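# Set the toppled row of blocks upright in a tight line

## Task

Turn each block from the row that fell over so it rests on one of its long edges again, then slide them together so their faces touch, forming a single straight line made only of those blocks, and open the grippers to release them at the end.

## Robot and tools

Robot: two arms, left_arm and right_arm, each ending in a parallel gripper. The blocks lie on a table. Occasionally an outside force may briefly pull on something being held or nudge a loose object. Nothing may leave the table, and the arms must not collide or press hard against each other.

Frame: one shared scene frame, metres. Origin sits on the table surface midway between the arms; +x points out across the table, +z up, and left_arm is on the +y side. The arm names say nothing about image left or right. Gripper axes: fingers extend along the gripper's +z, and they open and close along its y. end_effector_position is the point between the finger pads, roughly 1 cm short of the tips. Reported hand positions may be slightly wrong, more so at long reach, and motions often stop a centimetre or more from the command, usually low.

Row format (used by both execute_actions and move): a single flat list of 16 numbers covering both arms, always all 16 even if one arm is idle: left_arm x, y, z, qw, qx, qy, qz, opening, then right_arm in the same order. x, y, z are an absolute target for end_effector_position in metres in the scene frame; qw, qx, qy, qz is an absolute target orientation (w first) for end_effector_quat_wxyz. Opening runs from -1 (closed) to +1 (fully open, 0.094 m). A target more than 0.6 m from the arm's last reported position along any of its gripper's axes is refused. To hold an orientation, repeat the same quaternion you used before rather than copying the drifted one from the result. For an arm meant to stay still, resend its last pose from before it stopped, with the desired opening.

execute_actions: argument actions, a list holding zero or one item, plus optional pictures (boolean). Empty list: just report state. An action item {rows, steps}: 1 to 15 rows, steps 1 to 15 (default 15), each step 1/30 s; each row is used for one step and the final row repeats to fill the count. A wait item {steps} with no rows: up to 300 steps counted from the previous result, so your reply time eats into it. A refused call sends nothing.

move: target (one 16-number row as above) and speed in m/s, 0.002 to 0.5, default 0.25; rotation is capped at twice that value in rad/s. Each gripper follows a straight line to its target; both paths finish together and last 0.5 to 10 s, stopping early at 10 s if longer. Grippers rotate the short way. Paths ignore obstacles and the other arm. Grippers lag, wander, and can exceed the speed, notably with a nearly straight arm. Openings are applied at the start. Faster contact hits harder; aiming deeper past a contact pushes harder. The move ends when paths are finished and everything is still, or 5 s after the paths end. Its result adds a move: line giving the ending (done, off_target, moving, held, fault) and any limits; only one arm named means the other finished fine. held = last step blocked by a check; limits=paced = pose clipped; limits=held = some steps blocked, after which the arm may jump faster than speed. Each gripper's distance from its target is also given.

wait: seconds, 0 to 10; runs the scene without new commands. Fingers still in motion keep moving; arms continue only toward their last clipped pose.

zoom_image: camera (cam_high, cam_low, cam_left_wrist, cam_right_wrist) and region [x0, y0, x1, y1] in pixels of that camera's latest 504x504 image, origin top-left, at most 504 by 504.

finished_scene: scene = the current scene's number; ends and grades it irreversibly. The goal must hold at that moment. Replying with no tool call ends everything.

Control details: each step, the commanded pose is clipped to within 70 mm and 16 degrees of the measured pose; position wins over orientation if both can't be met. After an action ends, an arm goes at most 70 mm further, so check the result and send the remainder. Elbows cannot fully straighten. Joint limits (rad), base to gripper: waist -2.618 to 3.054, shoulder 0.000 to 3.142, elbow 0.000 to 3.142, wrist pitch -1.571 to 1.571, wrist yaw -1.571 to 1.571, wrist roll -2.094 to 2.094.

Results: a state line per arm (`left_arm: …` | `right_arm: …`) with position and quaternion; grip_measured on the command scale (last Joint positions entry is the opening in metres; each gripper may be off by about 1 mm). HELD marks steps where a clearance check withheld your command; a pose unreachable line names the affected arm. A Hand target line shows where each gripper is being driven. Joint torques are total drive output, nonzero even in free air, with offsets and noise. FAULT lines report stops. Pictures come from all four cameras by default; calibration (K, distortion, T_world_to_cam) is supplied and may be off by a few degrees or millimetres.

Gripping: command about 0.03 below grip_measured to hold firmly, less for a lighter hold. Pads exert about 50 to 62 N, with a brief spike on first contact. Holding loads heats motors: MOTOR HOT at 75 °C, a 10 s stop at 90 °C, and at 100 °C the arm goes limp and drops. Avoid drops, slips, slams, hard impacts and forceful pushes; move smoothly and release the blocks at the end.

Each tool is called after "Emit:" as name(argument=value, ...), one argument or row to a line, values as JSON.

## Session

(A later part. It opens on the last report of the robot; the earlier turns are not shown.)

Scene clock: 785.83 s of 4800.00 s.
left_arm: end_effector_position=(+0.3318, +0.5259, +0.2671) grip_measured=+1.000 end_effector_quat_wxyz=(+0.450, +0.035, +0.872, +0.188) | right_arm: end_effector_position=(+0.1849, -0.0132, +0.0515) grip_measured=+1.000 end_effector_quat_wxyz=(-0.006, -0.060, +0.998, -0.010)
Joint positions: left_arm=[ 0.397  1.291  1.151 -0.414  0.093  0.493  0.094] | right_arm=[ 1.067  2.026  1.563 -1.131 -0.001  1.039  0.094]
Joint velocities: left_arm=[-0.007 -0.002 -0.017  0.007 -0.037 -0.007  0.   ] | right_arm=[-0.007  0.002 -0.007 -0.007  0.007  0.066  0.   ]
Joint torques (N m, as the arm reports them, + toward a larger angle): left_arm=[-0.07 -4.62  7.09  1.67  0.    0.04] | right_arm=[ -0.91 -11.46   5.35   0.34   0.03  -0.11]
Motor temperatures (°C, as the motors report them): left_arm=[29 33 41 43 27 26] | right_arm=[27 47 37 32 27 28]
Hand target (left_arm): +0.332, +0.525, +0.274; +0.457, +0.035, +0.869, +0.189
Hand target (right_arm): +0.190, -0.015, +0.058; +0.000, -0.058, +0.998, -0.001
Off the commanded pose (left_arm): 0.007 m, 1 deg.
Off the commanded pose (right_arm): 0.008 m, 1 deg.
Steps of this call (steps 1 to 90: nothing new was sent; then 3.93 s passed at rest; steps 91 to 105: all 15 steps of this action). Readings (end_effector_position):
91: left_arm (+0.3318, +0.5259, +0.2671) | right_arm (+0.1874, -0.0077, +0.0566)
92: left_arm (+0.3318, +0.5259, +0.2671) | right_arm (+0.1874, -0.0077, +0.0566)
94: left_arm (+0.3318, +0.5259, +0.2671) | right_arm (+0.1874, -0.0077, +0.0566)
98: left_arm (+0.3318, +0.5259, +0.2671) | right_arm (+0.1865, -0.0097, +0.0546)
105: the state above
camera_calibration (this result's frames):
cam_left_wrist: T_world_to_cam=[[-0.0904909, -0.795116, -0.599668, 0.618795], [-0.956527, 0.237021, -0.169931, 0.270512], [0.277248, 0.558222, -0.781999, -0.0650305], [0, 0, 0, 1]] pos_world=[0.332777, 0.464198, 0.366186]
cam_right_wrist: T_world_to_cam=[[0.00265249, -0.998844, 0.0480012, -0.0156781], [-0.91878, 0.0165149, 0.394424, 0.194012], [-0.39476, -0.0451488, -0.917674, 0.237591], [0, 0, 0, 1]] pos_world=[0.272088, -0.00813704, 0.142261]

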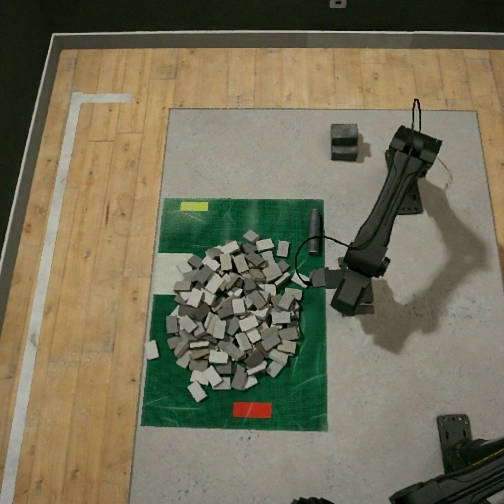

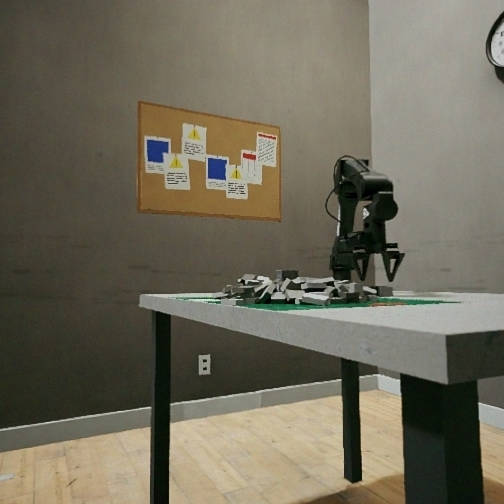

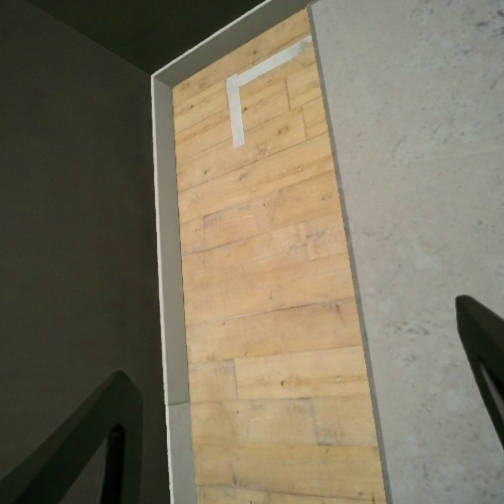

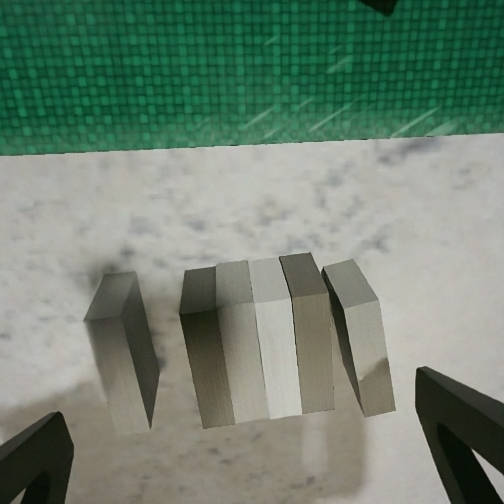

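Emit:
execute_actions(
  actions=[
    {"rows": [[0.332,0.525,0.274,0.457,0.035,0.869,0.189,1,0.190,-0.014,0.056,0,-0.0584,0.9983,0,1],[0.332,0.525,0.274,0.457,0.035,0.869,0.189,1,0.190,-0.014,0.055,0,-0.0584,0.9983,0,1],[0.332,0.525,0.274,0.457,0.035,0.869,0.189,1,0.190,-0.014,0.054,0,-0.0584,0.9983,0,1],[0.332,0.525,0.274,0.457,0.035,0.869,0.189,1,0.190,-0.014,0.053,0,-0.0584,0.9983,0,1],[0.332,0.525,0.274,0.457,0.035,0.869,0.189,1,0.190,-0.014,0.052,0,-0.0584,0.9983,0,1],[0.332,0.525,0.274,0.457,0.035,0.869,0.189,1,0.190,-0.014,0.051,0,-0.0584,0.9983,0,1],[0.332,0.525,0.274,0.457,0.035,0.869,0.189,1,0.190,-0.014,0.050,0,-0.0584,0.9983,0,1],[0.332,0.525,0.274,0.457,0.035,0.869,0.189,1,0.190,-0.014,0.049,0,-0.0584,0.9983,0,1],[0.332,0.525,0.274,0.457,0.035,0.869,0.189,1,0.190,-0.014,0.048,0,-0.0584,0.9983,0,1],[0.332,0.525,0.274,0.457,0.035,0.869,0.189,1,0.190,-0.014,0.047,0,-0.0584,0.9983,0,1]], "steps": 15},
  ],
)

Scene clock: 792.53 s of 4800.00 s.
left_arm: end_effector_position=(+0.3318, +0.5259, +0.2671) grip_measured=+1.000 end_effector_quat_wxyz=(+0.450, +0.035, +0.872, +0.188) | right_arm: end_effector_position=(+0.1846, -0.0140, +0.0454) grip_measured=+1.000 end_effector_quat_wxyz=(-0.005, -0.060, +0.998, -0.009)
Joint positions: left_arm=[ 0.397  1.291  1.151 -0.414  0.093  0.493  0.094] | right_arm=[ 1.067  2.026  1.538 -1.104 -0.001  1.039  0.094]
Joint velocities: left_arm=[ 0.002  0.007  0.012 -0.066 -0.066  0.037  0.   ] | right_arm=[-0.002  0.002  0.002  0.051  0.007  0.022  0.   ]
Joint torques (N m, as the arm reports them, + toward a larger angle): left_arm=[-0.05 -4.68  7.06  1.68  0.02  0.04] | right_arm=[ -0.85 -10.43   5.31   0.41   0.02  -0.12]
Motor temperatures (°C, as the motors report them): left_arm=[29 33 41 43 27 26] | right_arm=[27 48 36 32 27 28]
Hand target (left_arm): +0.332, +0.525, +0.274; +0.457, +0.035, +0.869, +0.189
Hand target (right_arm): +0.190, -0.014, +0.047; +0.000, -0.058, +0.998, -0.000
Off the commanded pose (left_arm): 0.007 m, 1 deg.
Off the commanded pose (right_arm): 0.006 m, 1 deg.
Steps of this call (steps 1 to 90: nothing new was sent; then 3.20 s passed at rest; steps 91 to 105: all 15 steps of this action). Readings (end_effector_position):
91: left_arm (+0.3318, +0.5259, +0.2671) | right_arm (+0.1849, -0.0132, +0.0515)
92: left_arm (+0.3318, +0.5259, +0.2671) | right_arm (+0.1850, -0.0131, +0.0515)
94: left_arm (+0.3318, +0.5259, +0.2671) | right_arm (+0.1852, -0.0126, +0.0515)
98: left_arm (+0.3318, +0.5259, +0.2671) | right_arm (+0.1855, -0.0119, +0.0496)
105: the state above
camera_calibration (this result's frames):
cam_left_wrist: T_world_to_cam=[[-0.0904909, -0.795116, -0.599668, 0.618795], [-0.956527, 0.237021, -0.169931, 0.270512], [0.277248, 0.558222, -0.781999, -0.0650305], [0, 0, 0, 1]] pos_world=[0.332777, 0.464198, 0.366186]
cam_right_wrist: T_world_to_cam=[[0.00299073, -0.998941, 0.0459055, -0.0161674], [-0.919145, 0.0153367, 0.393621, 0.196189], [-0.393909, -0.043371, -0.918126, 0.231709], [0, 0, 0, 1]] pos_world=[0.271646, -0.00910976, 0.136256]

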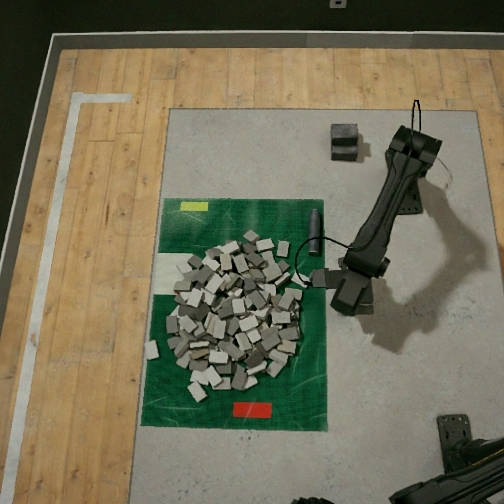

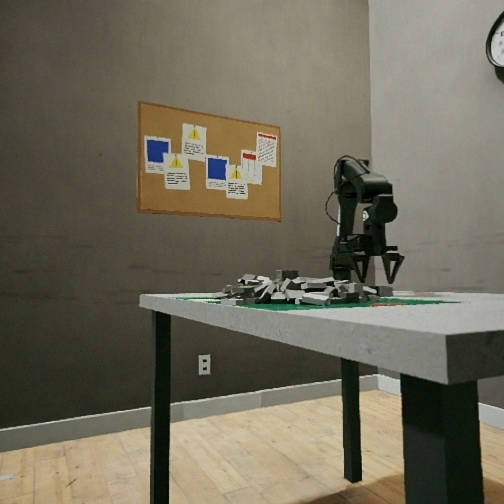

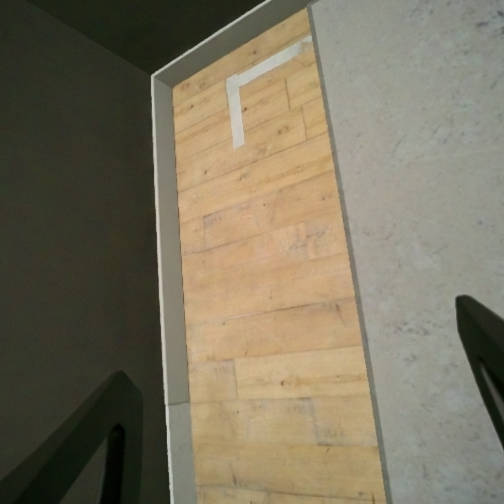

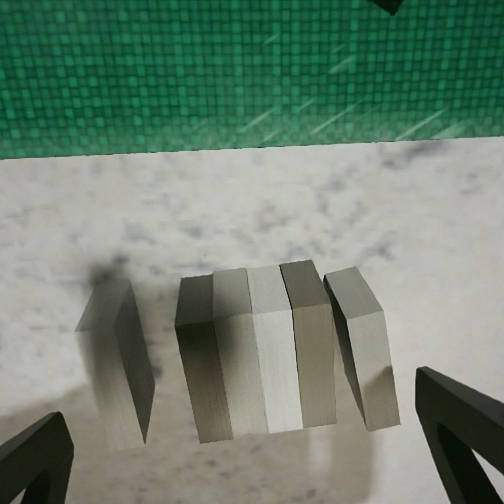

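Emit:
execute_actions(
  actions=[
    {"rows": [[0.332,0.525,0.274,0.457,0.035,0.869,0.189,1,0.190,-0.014,0.046,0,-0.0584,0.9983,0,1],[0.332,0.525,0.274,0.457,0.035,0.869,0.189,1,0.190,-0.014,0.045,0,-0.0584,0.9983,0,1],[0.332,0.525,0.274,0.457,0.035,0.869,0.189,1,0.190,-0.014,0.044,0,-0.0584,0.9983,0,1],[0.332,0.525,0.274,0.457,0.035,0.869,0.189,1,0.190,-0.014,0.043,0,-0.0584,0.9983,0,1],[0.332,0.525,0.274,0.457,0.035,0.869,0.189,1,0.190,-0.014,0.042,0,-0.0584,0.9983,0,1],[0.332,0.525,0.274,0.457,0.035,0.869,0.189,1,0.190,-0.014,0.041,0,-0.0584,0.9983,0,1],[0.332,0.525,0.274,0.457,0.035,0.869,0.189,1,0.190,-0.014,0.040,0,-0.0584,0.9983,0,1],[0.332,0.525,0.274,0.457,0.035,0.869,0.189,1,0.190,-0.014,0.039,0,-0.0584,0.9983,0,1],[0.332,0.525,0.274,0.457,0.035,0.869,0.189,1,0.190,-0.014,0.038,0,-0.0584,0.9983,0,1],[0.332,0.525,0.274,0.457,0.035,0.869,0.189,1,0.190,-0.014,0.037,0,-0.0584,0.9983,0,1],[0.332,0.525,0.274,0.457,0.035,0.869,0.189,1,0.190,-0.014,0.036,0,-0.0584,0.9983,0,1],[0.332,0.525,0.274,0.457,0.035,0.869,0.189,1,0.190,-0.014,0.035,0,-0.0584,0.9983,0,1]], "steps": 15},
  ],
)

Scene clock: 800.40 s of 4800.00 s.
left_arm: end_effector_position=(+0.3318, +0.5259, +0.2671) grip_measured=+1.000 end_effector_quat_wxyz=(+0.450, +0.035, +0.872, +0.188) | right_arm: end_effector_position=(+0.1848, -0.0135, +0.0380) grip_measured=+1.000 end_effector_quat_wxyz=(-0.003, -0.060, +0.998, -0.005)
Joint positions: left_arm=[ 0.397  1.291  1.151 -0.414  0.093  0.493  0.094] | right_arm=[ 1.067  2.026  1.508 -1.063 -0.001  1.039  0.094]
Joint velocities: left_arm=[-0.002 -0.017  0.017 -0.051 -0.022  0.007  0.   ] | right_arm=[ 0.012 -0.002 -0.032  0.037 -0.007  0.051  0.   ]
Joint torques (N m, as the arm reports them, + toward a larger angle): left_arm=[-0.09 -4.7   7.08  1.68  0.01  0.05] | right_arm=[-0.82 -9.4   5.23  0.43  0.01 -0.1 ]
Motor temperatures (°C, as the motors report them): left_arm=[29 33 41 43 27 26] | right_arm=[27 48 36 32 27 28]
Hand target (left_arm): +0.332, +0.525, +0.274; +0.457, +0.035, +0.869, +0.189
Hand target (right_arm): +0.190, -0.014, +0.035; +0.000, -0.058, +0.998, -0.000
Off the commanded pose (left_arm): 0.007 m, 1 deg.
Off the commanded pose (right_arm): 0.006 m, 1 deg.
Steps of this call (steps 1 to 90: nothing new was sent; then 4.37 s passed at rest; steps 91 to 105: all 15 steps of this action). Readings (end_effector_position):
91: left_arm (+0.3318, +0.5259, +0.2671) | right_arm (+0.1852, -0.0126, +0.0454)
92: left_arm (+0.3318, +0.5259, +0.2671) | right_arm (+0.1853, -0.0124, +0.0454)
94: left_arm (+0.3318, +0.5259, +0.2671) | right_arm (+0.1856, -0.0117, +0.0454)
98: left_arm (+0.3318, +0.5259, +0.2671) | right_arm (+0.1855, -0.0119, +0.0425)
105: the state above
camera_calibration (this result's frames):
cam_left_wrist: T_world_to_cam=[[-0.0904909, -0.795116, -0.599668, 0.618795], [-0.956527, 0.237021, -0.169931, 0.270512], [0.277248, 0.558222, -0.781999, -0.0650305], [0, 0, 0, 1]] pos_world=[0.332777, 0.464198, 0.366186]
cam_right_wrist: T_world_to_cam=[[0.00282066, -0.99933, 0.0364892, -0.0149299], [-0.920762, 0.0116396, 0.389951, 0.199718], [-0.390114, -0.0346978, -0.920112, 0.224446], [0, 0, 0, 1]] pos_world=[0.271495, -0.0094568, 0.12918]

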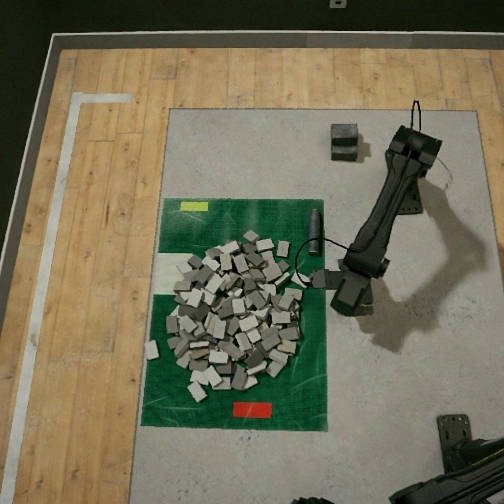

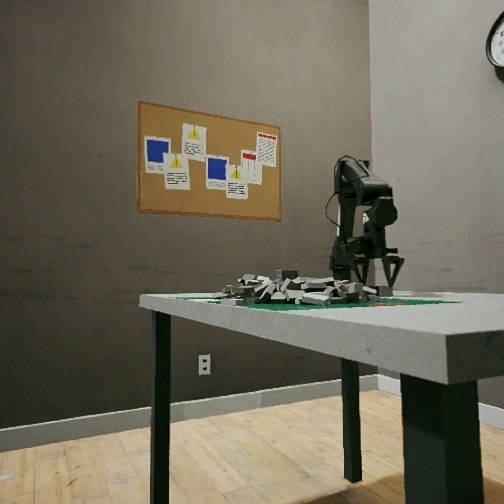

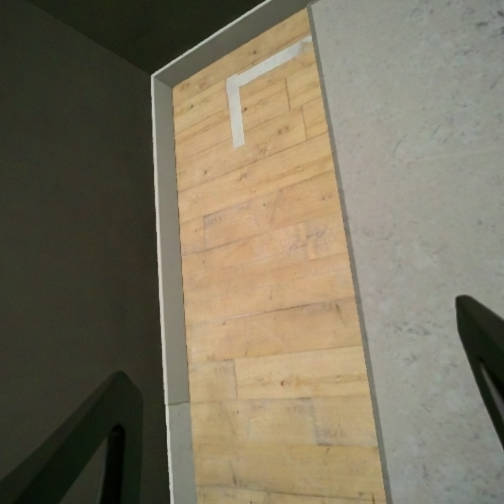

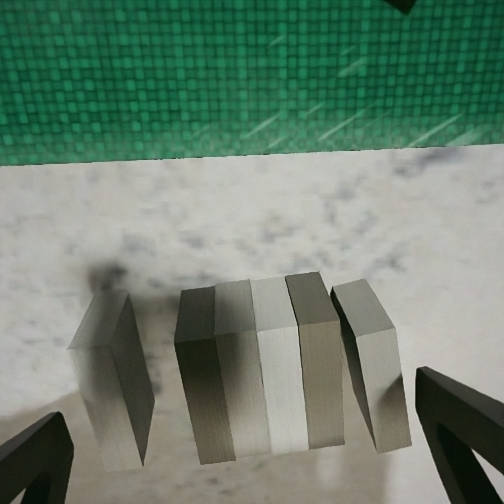

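Emit:
execute_actions(
  actions=[
    {"rows": [[0.332,0.525,0.274,0.457,0.035,0.869,0.189,1,0.190,-0.014,0.034,0,-0.0584,0.9983,0,1],[0.332,0.525,0.274,0.457,0.035,0.869,0.189,1,0.190,-0.014,0.033,0,-0.0584,0.9983,0,1],[0.332,0.525,0.274,0.457,0.035,0.869,0.189,1,0.190,-0.014,0.032,0,-0.0584,0.9983,0,1],[0.332,0.525,0.274,0.457,0.035,0.869,0.189,1,0.190,-0.014,0.031,0,-0.0584,0.9983,0,1],[0.332,0.525,0.274,0.457,0.035,0.869,0.189,1,0.190,-0.014,0.030,0,-0.0584,0.9983,0,1],[0.332,0.525,0.274,0.457,0.035,0.869,0.189,1,0.190,-0.014,0.029,0,-0.0584,0.9983,0,1],[0.332,0.525,0.274,0.457,0.035,0.869,0.189,1,0.190,-0.014,0.028,0,-0.0584,0.9983,0,1],[0.332,0.525,0.274,0.457,0.035,0.869,0.189,1,0.190,-0.014,0.027,0,-0.0584,0.9983,0,1],[0.332,0.525,0.274,0.457,0.035,0.869,0.189,1,0.190,-0.014,0.026,0,-0.0584,0.9983,0,1],[0.332,0.525,0.274,0.457,0.035,0.869,0.189,1,0.190,-0.014,0.025,0,-0.0584,0.9983,0,1],[0.332,0.525,0.274,0.457,0.035,0.869,0.189,1,0.190,-0.014,0.024,0,-0.0584,0.9983,0,1],[0.332,0.525,0.274,0.457,0.035,0.869,0.189,1,0.190,-0.014,0.023,0,-0.0584,0.9983,0,1],[0.332,0.525,0.274,0.457,0.035,0.869,0.189,1,0.190,-0.014,0.022,0,-0.0584,0.9983,0,1]], "steps": 15},
  ],
)

Scene clock: 807.27 s of 4800.00 s.
left_arm: end_effector_position=(+0.3318, +0.5259, +0.2671) grip_measured=+1.000 end_effector_quat_wxyz=(+0.450, +0.035, +0.872, +0.188) | right_arm: end_effector_position=(+0.1874, -0.0140, +0.0351) grip_measured=+1.000 end_effector_quat_wxyz=(+0.002, -0.058, +0.998, -0.004)
Joint positions: left_arm=[ 0.397  1.291  1.151 -0.414  0.093  0.493  0.094] | right_arm=[ 1.064  2.026  1.496 -1.046  0.007  1.039  0.094]
Joint velocities: left_arm=[ 0.002 -0.007 -0.002 -0.066  0.022 -0.066  0.   ] | right_arm=[-0.012  0.007 -0.032 -0.066  0.125  0.007  0.   ]
Joint torques (N m, as the arm reports them, + toward a larger angle): left_arm=[-0.06 -4.72  7.08  1.67  0.04  0.05] | right_arm=[-0.62 -8.28  3.75  0.9  -0.12 -0.1 ]
Motor temperatures (°C, as the motors report them): left_arm=[29 33 41 43 27 26] | right_arm=[27 47 36 32 27 28]
Hand target (left_arm): +0.332, +0.525, +0.274; +0.457, +0.035, +0.869, +0.189
Hand target (right_arm): +0.190, -0.014, +0.022; -0.000, -0.058, +0.998, -0.001
Off the commanded pose (left_arm): 0.007 m, 1 deg.
Off the commanded pose (right_arm): 0.013 m, 1 deg.
Steps of this call (steps 1 to 90: nothing new was sent; then 3.37 s passed at rest; steps 91 to 105: all 15 steps of this action). Readings (end_effector_position):
91: left_arm (+0.3318, +0.5259, +0.2671) | right_arm (+0.1857, -0.0115, +0.0379)
92: left_arm (+0.3318, +0.5259, +0.2671) | right_arm (+0.1858, -0.0112, +0.0379)
94: left_arm (+0.3318, +0.5259, +0.2671) | right_arm (+0.1861, -0.0105, +0.0379)
98: left_arm (+0.3318, +0.5259, +0.2671) | right_arm (+0.1863, -0.0109, +0.0366)
105: the state above
camera_calibration (this result's frames):
cam_left_wrist: T_world_to_cam=[[-0.0904909, -0.795116, -0.599668, 0.618795], [-0.956527, 0.237021, -0.169931, 0.270512], [0.277248, 0.558222, -0.781999, -0.0650305], [0, 0, 0, 1]] pos_world=[0.332777, 0.464198, 0.366186]
cam_right_wrist: T_world_to_cam=[[-0.000505568, -0.999405, 0.0344847, -0.0146376], [-0.924439, 0.0136171, 0.381086, 0.20426], [-0.381329, -0.0316863, -0.923896, 0.221328], [0, 0, 0, 1]] pos_world=[0.273217, -0.0103973, 0.127148]

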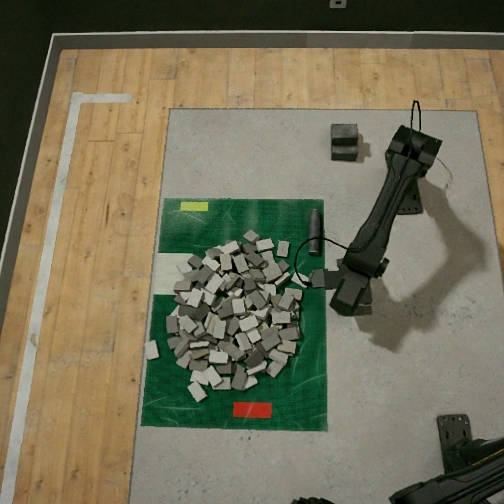

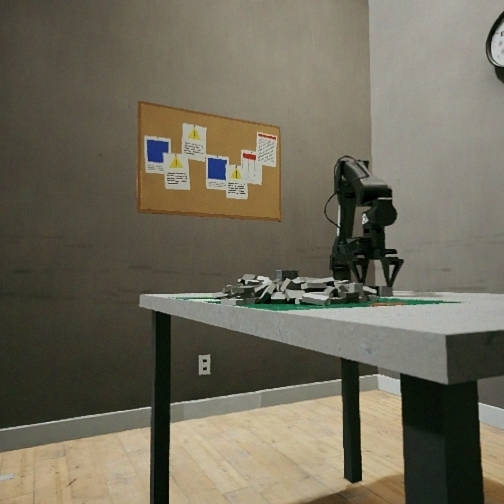

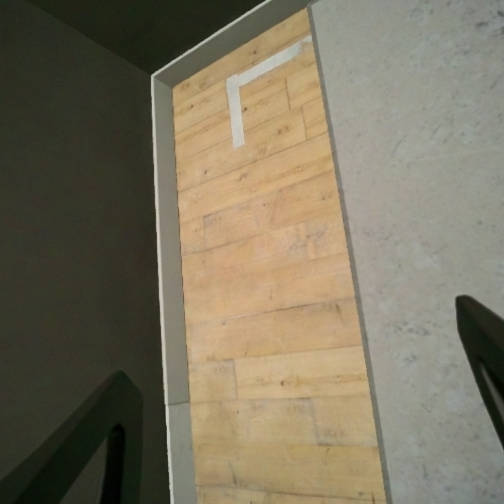

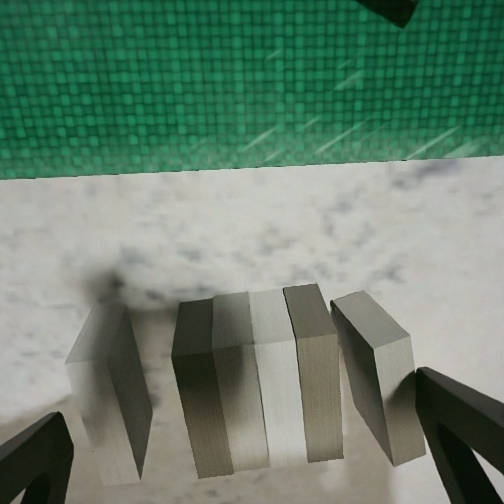

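Emit:
execute_actions(
  actions=[
    {"rows": [[0.332,0.525,0.274,0.457,0.035,0.869,0.189,1,0.190,-0.014,0.030,0,-0.0584,0.9983,0,1],[0.332,0.525,0.274,0.457,0.035,0.869,0.189,1,0.190,-0.014,0.034,0,-0.0584,0.9983,0,1],[0.332,0.525,0.274,0.457,0.035,0.869,0.189,1,0.190,-0.014,0.038,0,-0.0584,0.9983,0,1],[0.332,0.525,0.274,0.457,0.035,0.869,0.189,1,0.190,-0.014,0.041,0,-0.0584,0.9983,0,1],[0.332,0.525,0.274,0.457,0.035,0.869,0.189,1,0.190,-0.014,0.044,0,-0.0584,0.9983,0,1],[0.332,0.525,0.274,0.457,0.035,0.869,0.189,1,0.190,-0.014,0.047,0,-0.0584,0.9983,0,1],[0.332,0.525,0.274,0.457,0.035,0.869,0.189,1,0.190,-0.014,0.050,0,-0.0584,0.9983,0,1]], "steps": 15},
  ],
)

Scene clock: 818.20 s of 4800.00 s.
left_arm: end_effector_position=(+0.3318, +0.5259, +0.2671) grip_measured=+1.000 end_effector_quat_wxyz=(+0.450, +0.035, +0.872, +0.188) | right_arm: end_effector_position=(+0.1857, -0.0205, +0.0319) grip_measured=+1.000 end_effector_quat_wxyz=(-0.008, -0.056, +0.998, -0.017)
Joint positions: left_arm=[ 0.397  1.291  1.151 -0.414  0.093  0.493  0.094] | right_arm=[ 1.059  2.036  1.496 -1.069  0.002  1.038  0.094]
Joint velocities: left_arm=[-0.002 -0.002 -0.002  0.095 -0.066 -0.007  0.   ] | right_arm=[-0.007 -0.007 -0.007 -0.066 -0.022  0.037  0.   ]
Joint torques (N m, as the arm reports them, + toward a larger angle): left_arm=[-0.11 -4.63  7.1   1.69  0.    0.03] | right_arm=[ -0.22 -11.48   8.83   0.05  -0.03  -0.1 ]
Motor temperatures (°C, as the motors report them): left_arm=[29 33 41 43 27 26] | right_arm=[27 46 36 32 27 28]
Hand target (left_arm): +0.332, +0.525, +0.274; +0.457, +0.035, +0.869, +0.189
Hand target (right_arm): +0.190, -0.014, +0.050; +0.000, -0.058, +0.998, +0.000
Off the commanded pose (left_arm): 0.007 m, 1 deg.
Off the commanded pose (right_arm): 0.020 m, 2 deg.
Steps of this call (steps 1 to 90: nothing new was sent; then 7.43 s passed at rest; steps 91 to 105: all 15 steps of this action). Readings (end_effector_position):
91: left_arm (+0.3318, +0.5259, +0.2671) | right_arm (+0.1879, -0.0197, +0.0264)
92: left_arm (+0.3318, +0.5259, +0.2671) | right_arm (+0.1879, -0.0198, +0.0264)
94: left_arm (+0.3318, +0.5259, +0.2671) | right_arm (+0.1875, -0.0201, +0.0265)
98: left_arm (+0.3318, +0.5259, +0.2671) | right_arm (+0.1859, -0.0212, +0.0286)
105: the state above
camera_calibration (this result's frames):
cam_left_wrist: T_world_to_cam=[[-0.0904909, -0.795116, -0.599668, 0.618795], [-0.956527, 0.237021, -0.169931, 0.270512], [0.277248, 0.558222, -0.781999, -0.0650305], [0, 0, 0, 1]] pos_world=[0.332777, 0.464198, 0.366186]
cam_right_wrist: T_world_to_cam=[[-0.00470027, -0.998036, 0.0624637, -0.0210653], [-0.917382, 0.0291634, 0.396937, 0.20252], [-0.39798, -0.0554374, -0.915718, 0.219929], [0, 0, 0, 1]] pos_world=[0.273216, -0.0147378, 0.122321]

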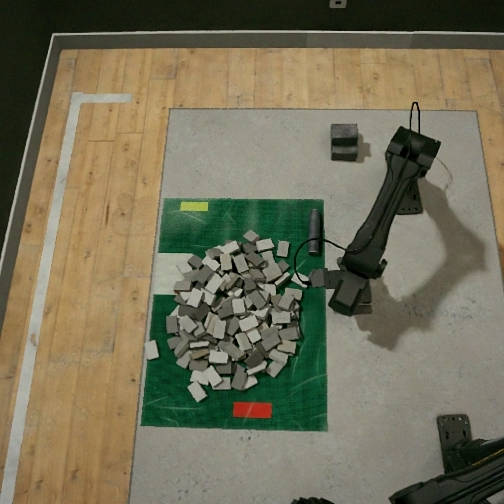

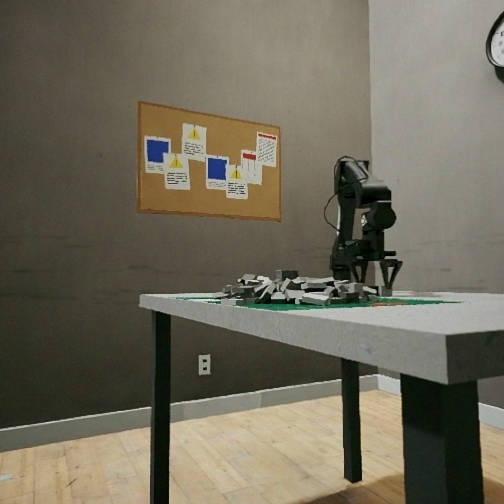

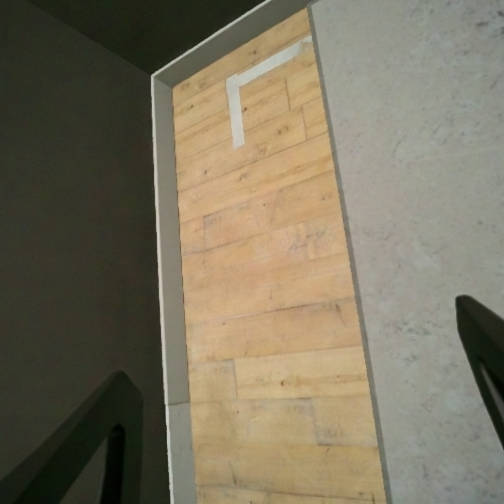

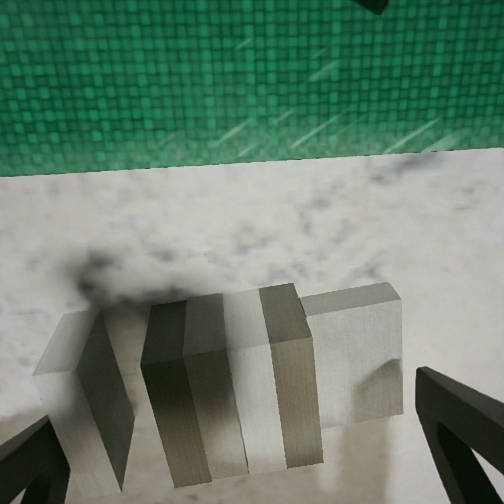

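Emit:
execute_actions(
  actions=[
    {"rows": [[0.332,0.525,0.274,0.457,0.035,0.869,0.189,1,0.190,-0.014,0.055,0,-0.0584,0.9983,0,1],[0.332,0.525,0.274,0.457,0.035,0.869,0.189,1,0.190,-0.014,0.060,0,-0.0584,0.9983,0,1],[0.332,0.525,0.274,0.457,0.035,0.869,0.189,1,0.190,-0.014,0.065,0,-0.0584,0.9983,0,1],[0.332,0.525,0.274,0.457,0.035,0.869,0.189,1,0.190,-0.014,0.070,0,-0.0584,0.9983,0,1],[0.332,0.525,0.274,0.457,0.035,0.869,0.189,1,0.190,-0.014,0.075,0,-0.0584,0.9983,0,1],[0.332,0.525,0.274,0.457,0.035,0.869,0.189,1,0.190,-0.014,0.080,0,-0.0584,0.9983,0,1]], "steps": 15},
  ],
)

Scene clock: 827.23 s of 4800.00 s.
left_arm: end_effector_position=(+0.3318, +0.5259, +0.2671) grip_measured=+1.000 end_effector_quat_wxyz=(+0.450, +0.035, +0.872, +0.188) | right_arm: end_effector_position=(+0.1875, -0.0161, +0.0646) grip_measured=+1.000 end_effector_quat_wxyz=(-0.005, -0.056, +0.998, -0.011)
Joint positions: left_arm=[ 0.397  1.291  1.151 -0.414  0.093  0.493  0.094] | right_arm=[ 1.059  2.01   1.591 -1.176  0.002  1.038  0.094]
Joint velocities: left_arm=[-0.007 -0.007  0.002  0.051 -0.037  0.037  0.   ] | right_arm=[ 0.002  0.002 -0.007 -0.095  0.095 -0.051  0.   ]
Joint torques (N m, as the arm reports them, + toward a larger angle): left_arm=[-0.05 -4.68  7.08  1.68  0.01  0.02] | right_arm=[ -0.28 -10.93   8.81   0.11  -0.01  -0.11]
Motor temperatures (°C, as the motors report them): left_arm=[29 33 41 43 27 26] | right_arm=[27 48 37 31 27 28]
Hand target (left_arm): +0.332, +0.525, +0.274; +0.457, +0.035, +0.869, +0.189
Hand target (right_arm): +0.190, -0.014, +0.080; +0.000, -0.058, +0.998, -0.000
Off the commanded pose (left_arm): 0.007 m, 1 deg.
Off the commanded pose (right_arm): 0.016 m, 1 deg.
Steps of this call (steps 1 to 90: nothing new was sent; then 5.53 s passed at rest; steps 91 to 105: all 15 steps of this action). Readings (end_effector_position):
91: left_arm (+0.3318, +0.5259, +0.2671) | right_arm (+0.1852, -0.0216, +0.0323)
92: left_arm (+0.3318, +0.5259, +0.2671) | right_arm (+0.1851, -0.0216, +0.0333)
94: left_arm (+0.3318, +0.5259, +0.2671) | right_arm (+0.1854, -0.0210, +0.0377)
98: left_arm (+0.3318, +0.5259, +0.2671) | right_arm (+0.1875, -0.0161, +0.0546)
105: the state above
camera_calibration (this result's frames):
cam_left_wrist: T_world_to_cam=[[-0.0904909, -0.795116, -0.599668, 0.618795], [-0.956527, 0.237021, -0.169931, 0.270512], [0.277248, 0.558222, -0.781999, -0.0650305], [0, 0, 0, 1]] pos_world=[0.332777, 0.464198, 0.366186]
cam_right_wrist: T_world_to_cam=[[-0.00502239, -0.998807, 0.048568, -0.0178357], [-0.919505, 0.0237027, 0.392362, 0.191684], [-0.393045, -0.042688, -0.918528, 0.250222], [0, 0, 0, 1]] pos_world=[0.274514, -0.0116764, 0.155493]

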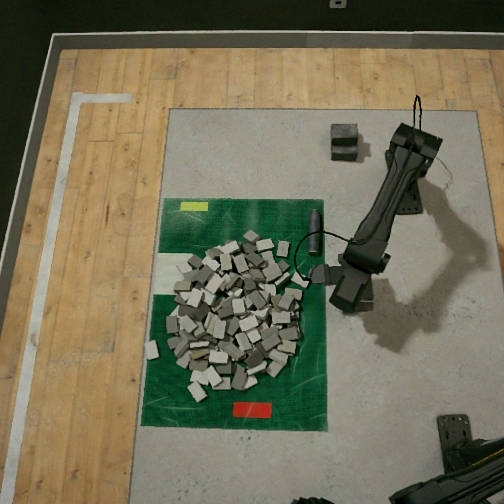

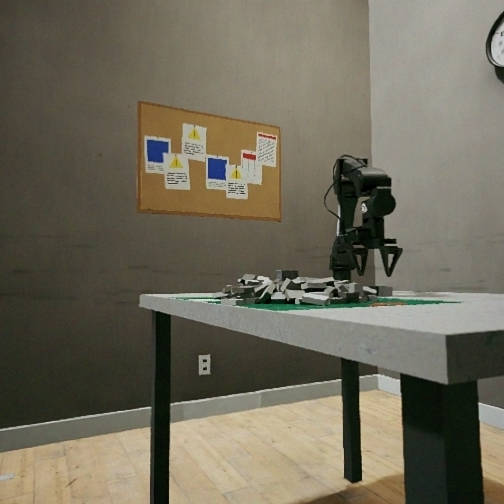

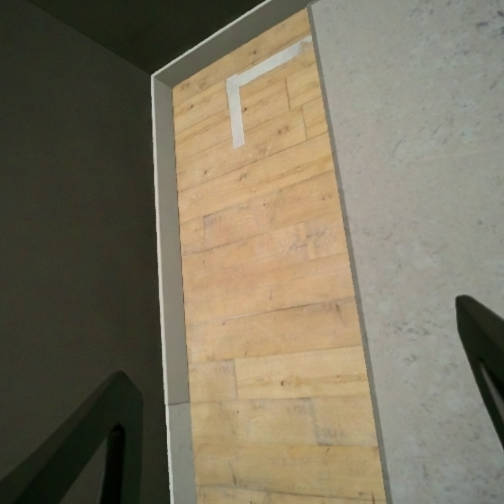

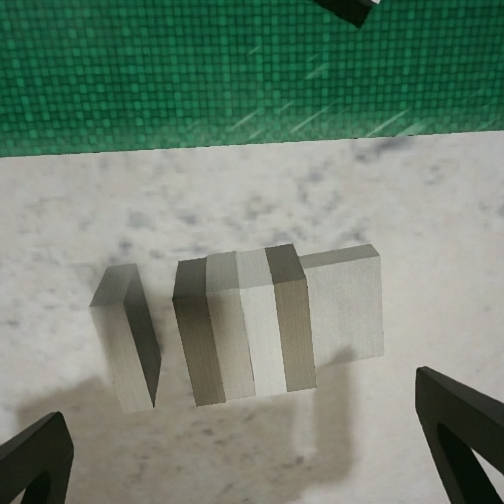

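Emit:
move(
  target=[0.332,0.525,0.274,0.457,0.035,0.869,0.189,1,0.191,-0.062,0.078,0,-0.7472,0.6646,0,0.35],
  speed=0.08,
)

Scene clock: 888.17 s of 4800.00 s.
left_arm: end_effector_position=(+0.3318, +0.5259, +0.2671) grip_measured=+1.000 end_effector_quat_wxyz=(+0.450, +0.035, +0.872, +0.188) | right_arm: end_effector_position=(+0.1881, -0.0606, +0.0728) grip_measured=+0.352 end_effector_quat_wxyz=(+0.015, +0.746, -0.666, +0.005)
Joint positions: left_arm=[ 0.397  1.291  1.151 -0.414  0.093  0.493  0.094] | right_arm=[ 1.003  1.861  1.419 -1.161  0.003 -0.589  0.064]
Joint velocities: left_arm=[-0.007 -0.017 -0.002 -0.081  0.022 -0.051  0.   ] | right_arm=[ 0.002  0.002 -0.027 -0.007 -0.007 -0.066  0.001]
Joint torques (N m, as the arm reports them, + toward a larger angle): left_arm=[-0.09 -4.67  7.12  1.68  0.    0.02] | right_arm=[ -0.72 -10.66   4.75   0.39  -0.02  -0.11]
Motor temperatures (°C, as the motors report them): left_arm=[29 33 41 43 27 26] | right_arm=[27 49 37 31 27 28]
Hand target (left_arm): +0.332, +0.525, +0.274; +0.457, +0.035, +0.869, +0.189
Hand target (right_arm): +0.191, -0.062, +0.078; +0.001, +0.747, -0.665, +0.001
Off the commanded pose (left_arm): 0.007 m, 1 deg.
Off the commanded pose (right_arm): 0.006 m, 2 deg.
After step 90, 47.73 s passed at rest.
move: done
camera_calibration (this result's frames):
cam_left_wrist: T_world_to_cam=[[-0.0904909, -0.795116, -0.599668, 0.618795], [-0.956527, 0.237021, -0.169931, 0.270512], [0.277248, 0.558222, -0.781999, -0.0650305], [0, 0, 0, 1]] pos_world=[0.332777, 0.464198, 0.366186]
cam_right_wrist: T_world_to_cam=[[0.999887, -0.00343186, 0.0146657, -0.188899], [-0.0091752, -0.910965, 0.412382, -0.0392824], [0.0119447, -0.412469, -0.910893, 0.156925], [0, 0, 0, 1]] pos_world=[0.186643, 0.0282937, 0.161912]

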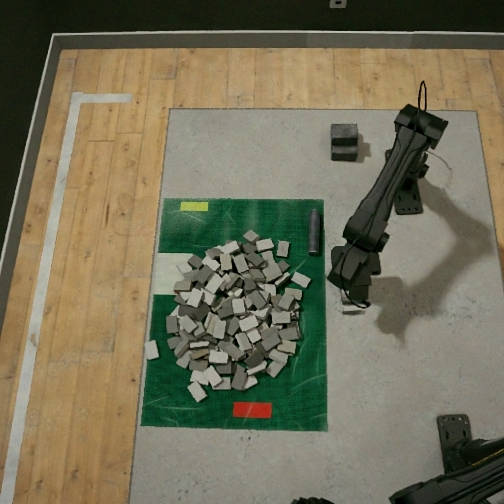

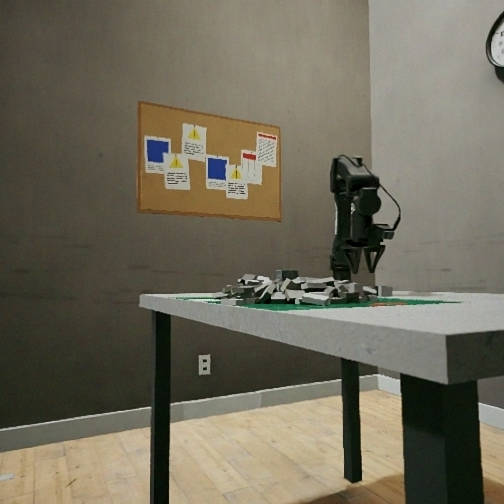

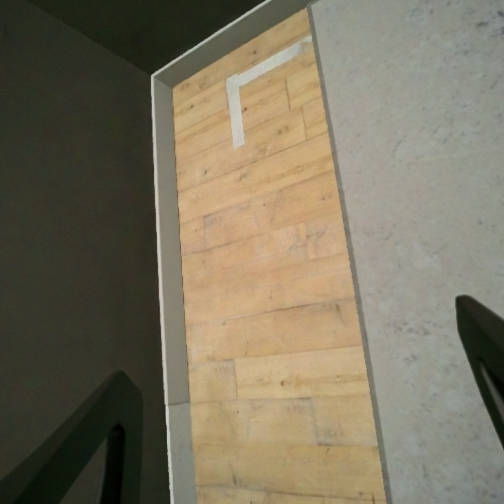

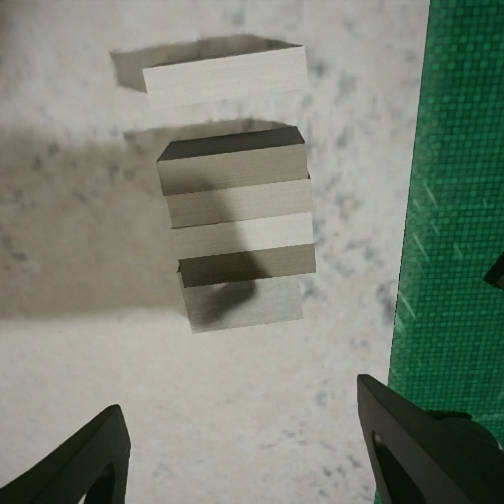

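Emit:
move(
  target=[0.332,0.525,0.274,0.457,0.035,0.869,0.189,1,0.192,-0.058,0.026,0,-0.7472,0.6646,0,0.35],
  speed=0.04,
)

Scene clock: 906.13 s of 4800.00 s.
left_arm: end_effector_position=(+0.3318, +0.5259, +0.2671) grip_measured=+1.000 end_effector_quat_wxyz=(+0.450, +0.035, +0.872, +0.188) | right_arm: end_effector_position=(+0.1900, -0.0570, +0.0301) grip_measured=+0.352 end_effector_quat_wxyz=(+0.001, +0.747, -0.665, +0.002)
Joint positions: left_arm=[ 0.397  1.291  1.151 -0.414  0.093  0.493  0.094] | right_arm=[ 1.003  1.894  1.287 -0.966  0.003 -0.592  0.064]
Joint velocities: left_arm=[-0.002 -0.007 -0.012  0.007 -0.007 -0.037  0.   ] | right_arm=[ 0.002 -0.012  0.007 -0.051 -0.095 -0.007 -0.   ]
Joint torques (N m, as the arm reports them, + toward a larger angle): left_arm=[-0.06 -4.72  7.09  1.69  0.02  0.04] | right_arm=[-0.51 -7.92  5.01  0.48 -0.03 -0.11]
Motor temperatures (°C, as the motors report them): left_arm=[29 33 41 43 27 26] | right_arm=[27 49 36 31 27 28]
Hand target (left_arm): +0.332, +0.525, +0.274; +0.457, +0.035, +0.869, +0.189
Hand target (right_arm): +0.192, -0.058, +0.026; +0.000, +0.747, -0.665, +0.000
Off the commanded pose (left_arm): 0.007 m, 1 deg.
Off the commanded pose (right_arm): 0.005 m, 0 deg.
After step 90, 13.33 s passed at rest.
move: done
camera_calibration (this result's frames):
cam_left_wrist: T_world_to_cam=[[-0.0904909, -0.795116, -0.599668, 0.618795], [-0.956527, 0.237021, -0.169931, 0.270512], [0.277248, 0.558222, -0.781999, -0.0650305], [0, 0, 0, 1]] pos_world=[0.332777, 0.464198, 0.366186]
cam_right_wrist: T_world_to_cam=[[0.999607, -0.000938523, 0.0280189, -0.19031], [-0.0117493, -0.921456, 0.388305, -0.0178156], [0.0254538, -0.388482, -0.921105, 0.118653], [0, 0, 0, 1]] pos_world=[0.187006, 0.0294994, 0.121542]

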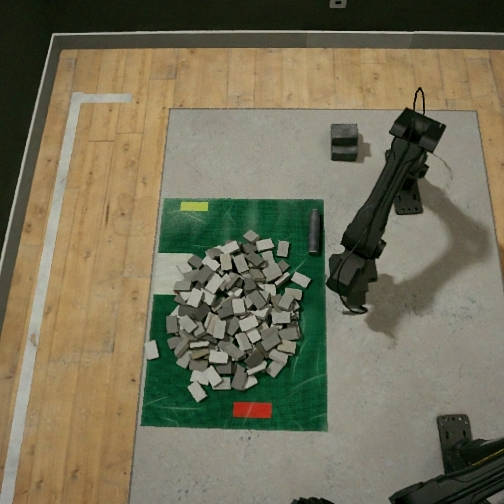

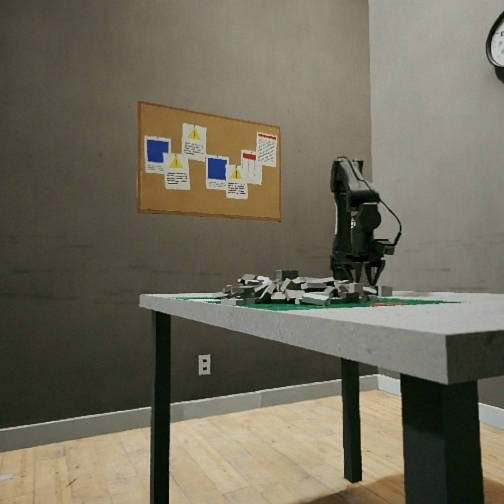

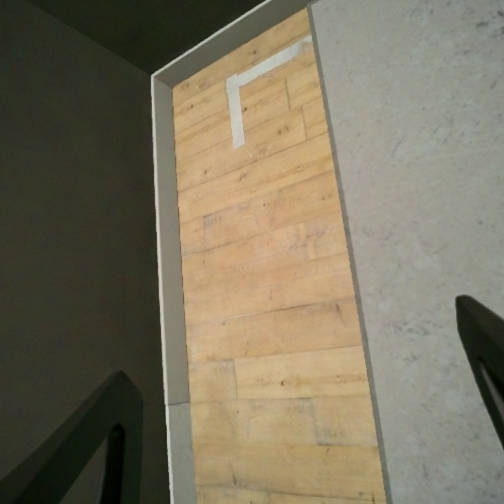

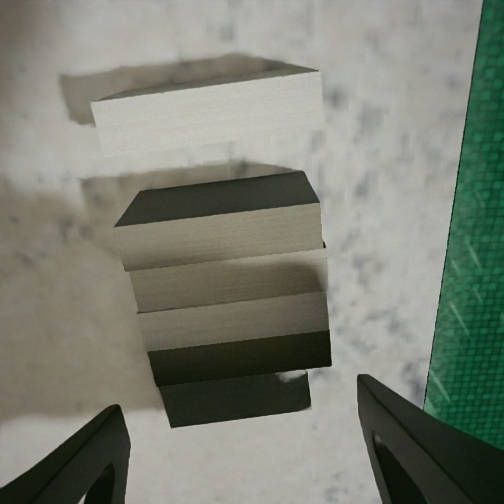

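Emit:
execute_actions(
  actions=[
    {"rows": [[0.332,0.525,0.274,0.457,0.035,0.869,0.189,1,0.192,-0.059,0.024,0,-0.7472,0.6646,0,0.35],[0.332,0.525,0.274,0.457,0.035,0.869,0.189,1,0.192,-0.059,0.022,0,-0.7472,0.6646,0,0.35],[0.332,0.525,0.274,0.457,0.035,0.869,0.189,1,0.192,-0.060,0.020,0,-0.7472,0.6646,0,0.35],[0.332,0.525,0.274,0.457,0.035,0.869,0.189,1,0.192,-0.060,0.018,0,-0.7472,0.6646,0,0.35],[0.332,0.525,0.274,0.457,0.035,0.869,0.189,1,0.192,-0.060,0.016,0,-0.7472,0.6646,0,0.35],[0.332,0.525,0.274,0.457,0.035,0.869,0.189,1,0.192,-0.060,0.014,0,-0.7472,0.6646,0,0.35],[0.332,0.525,0.274,0.457,0.035,0.869,0.189,1,0.192,-0.060,0.013,0,-0.7472,0.6646,0,0.35]], "steps": 15},
  ],
)

Scene clock: 912.03 s of 4800.00 s.
left_arm: end_effector_position=(+0.3318, +0.5259, +0.2671) grip_measured=+1.000 end_effector_quat_wxyz=(+0.450, +0.035, +0.872, +0.188) | right_arm: end_effector_position=(+0.1887, -0.0595, +0.0165) grip_measured=+0.352 end_effector_quat_wxyz=(+0.003, +0.747, -0.665, +0.002)
Joint positions: left_arm=[ 0.397  1.291  1.151 -0.414  0.093  0.493  0.094] | right_arm=[ 1.003  1.909  1.249 -0.919  0.003 -0.593  0.064]
Joint velocities: left_arm=[-0.007 -0.007  0.012  0.007 -0.007  0.051  0.   ] | right_arm=[-0.022  0.007 -0.007  0.051 -0.007 -0.007  0.   ]
Joint torques (N m, as the arm reports them, + toward a larger angle): left_arm=[-0.13 -4.7   7.13  1.69  0.02  0.04] | right_arm=[-0.64 -7.98  5.06  0.45 -0.02 -0.12]
Motor temperatures (°C, as the motors report them): left_arm=[29 33 41 43 27 26] | right_arm=[27 48 36 31 27 28]
Hand target (left_arm): +0.332, +0.525, +0.274; +0.457, +0.035, +0.869, +0.189
Hand target (right_arm): +0.192, -0.060, +0.013; +0.000, +0.747, -0.665, +0.000
Off the commanded pose (left_arm): 0.007 m, 1 deg.
Off the commanded pose (right_arm): 0.005 m, 0 deg.
Steps of this call (steps 1 to 90: nothing new was sent; then 2.40 s passed at rest; steps 91 to 105: all 15 steps of this action). Readings (end_effector_position):
91: left_arm (+0.3318, +0.5259, +0.2671) | right_arm (+0.1902, -0.0566, +0.0301)
92: left_arm (+0.3318, +0.5259, +0.2671) | right_arm (+0.1903, -0.0563, +0.0298)
94: left_arm (+0.3318, +0.5259, +0.2671) | right_arm (+0.1901, -0.0567, +0.0276)
98: left_arm (+0.3318, +0.5259, +0.2671) | right_arm (+0.1883, -0.0603, +0.0210)
105: the state above
camera_calibration (this result's frames):
cam_left_wrist: T_world_to_cam=[[-0.0904909, -0.795116, -0.599668, 0.618795], [-0.956527, 0.237021, -0.169931, 0.270512], [0.277248, 0.558222, -0.781999, -0.0650305], [0, 0, 0, 1]] pos_world=[0.332777, 0.464198, 0.366186]
cam_right_wrist: T_world_to_cam=[[0.999673, -0.000429995, 0.0255732, -0.188577], [-0.0104415, -0.919607, 0.392702, -0.0150805], [0.0233484, -0.39284, -0.91931, 0.1053], [0, 0, 0, 1]] pos_world=[0.185899, 0.027417, 0.107548]

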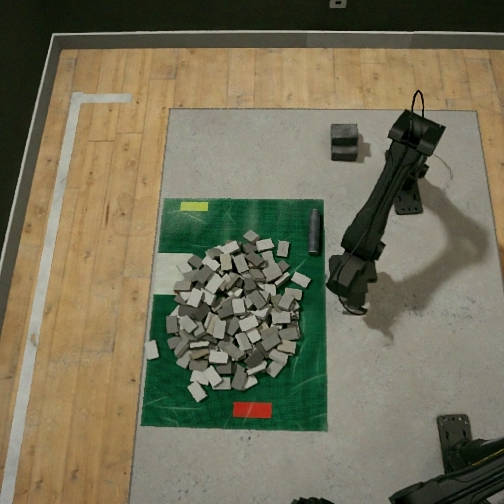

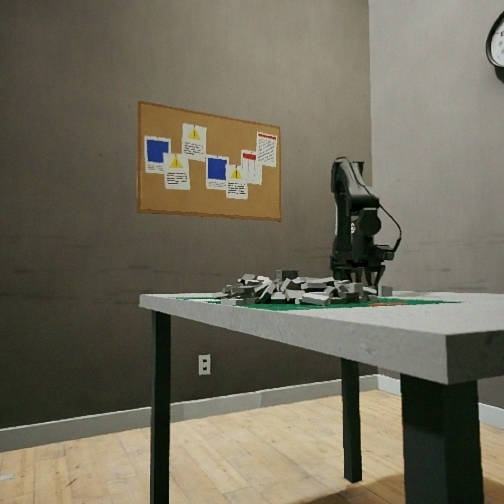

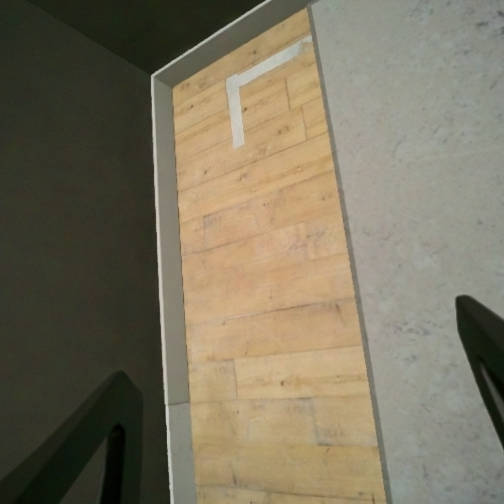

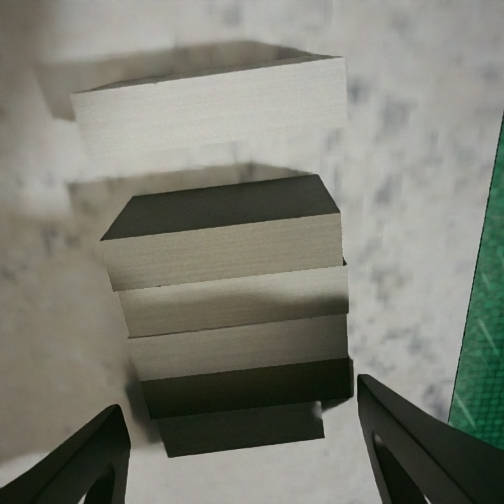

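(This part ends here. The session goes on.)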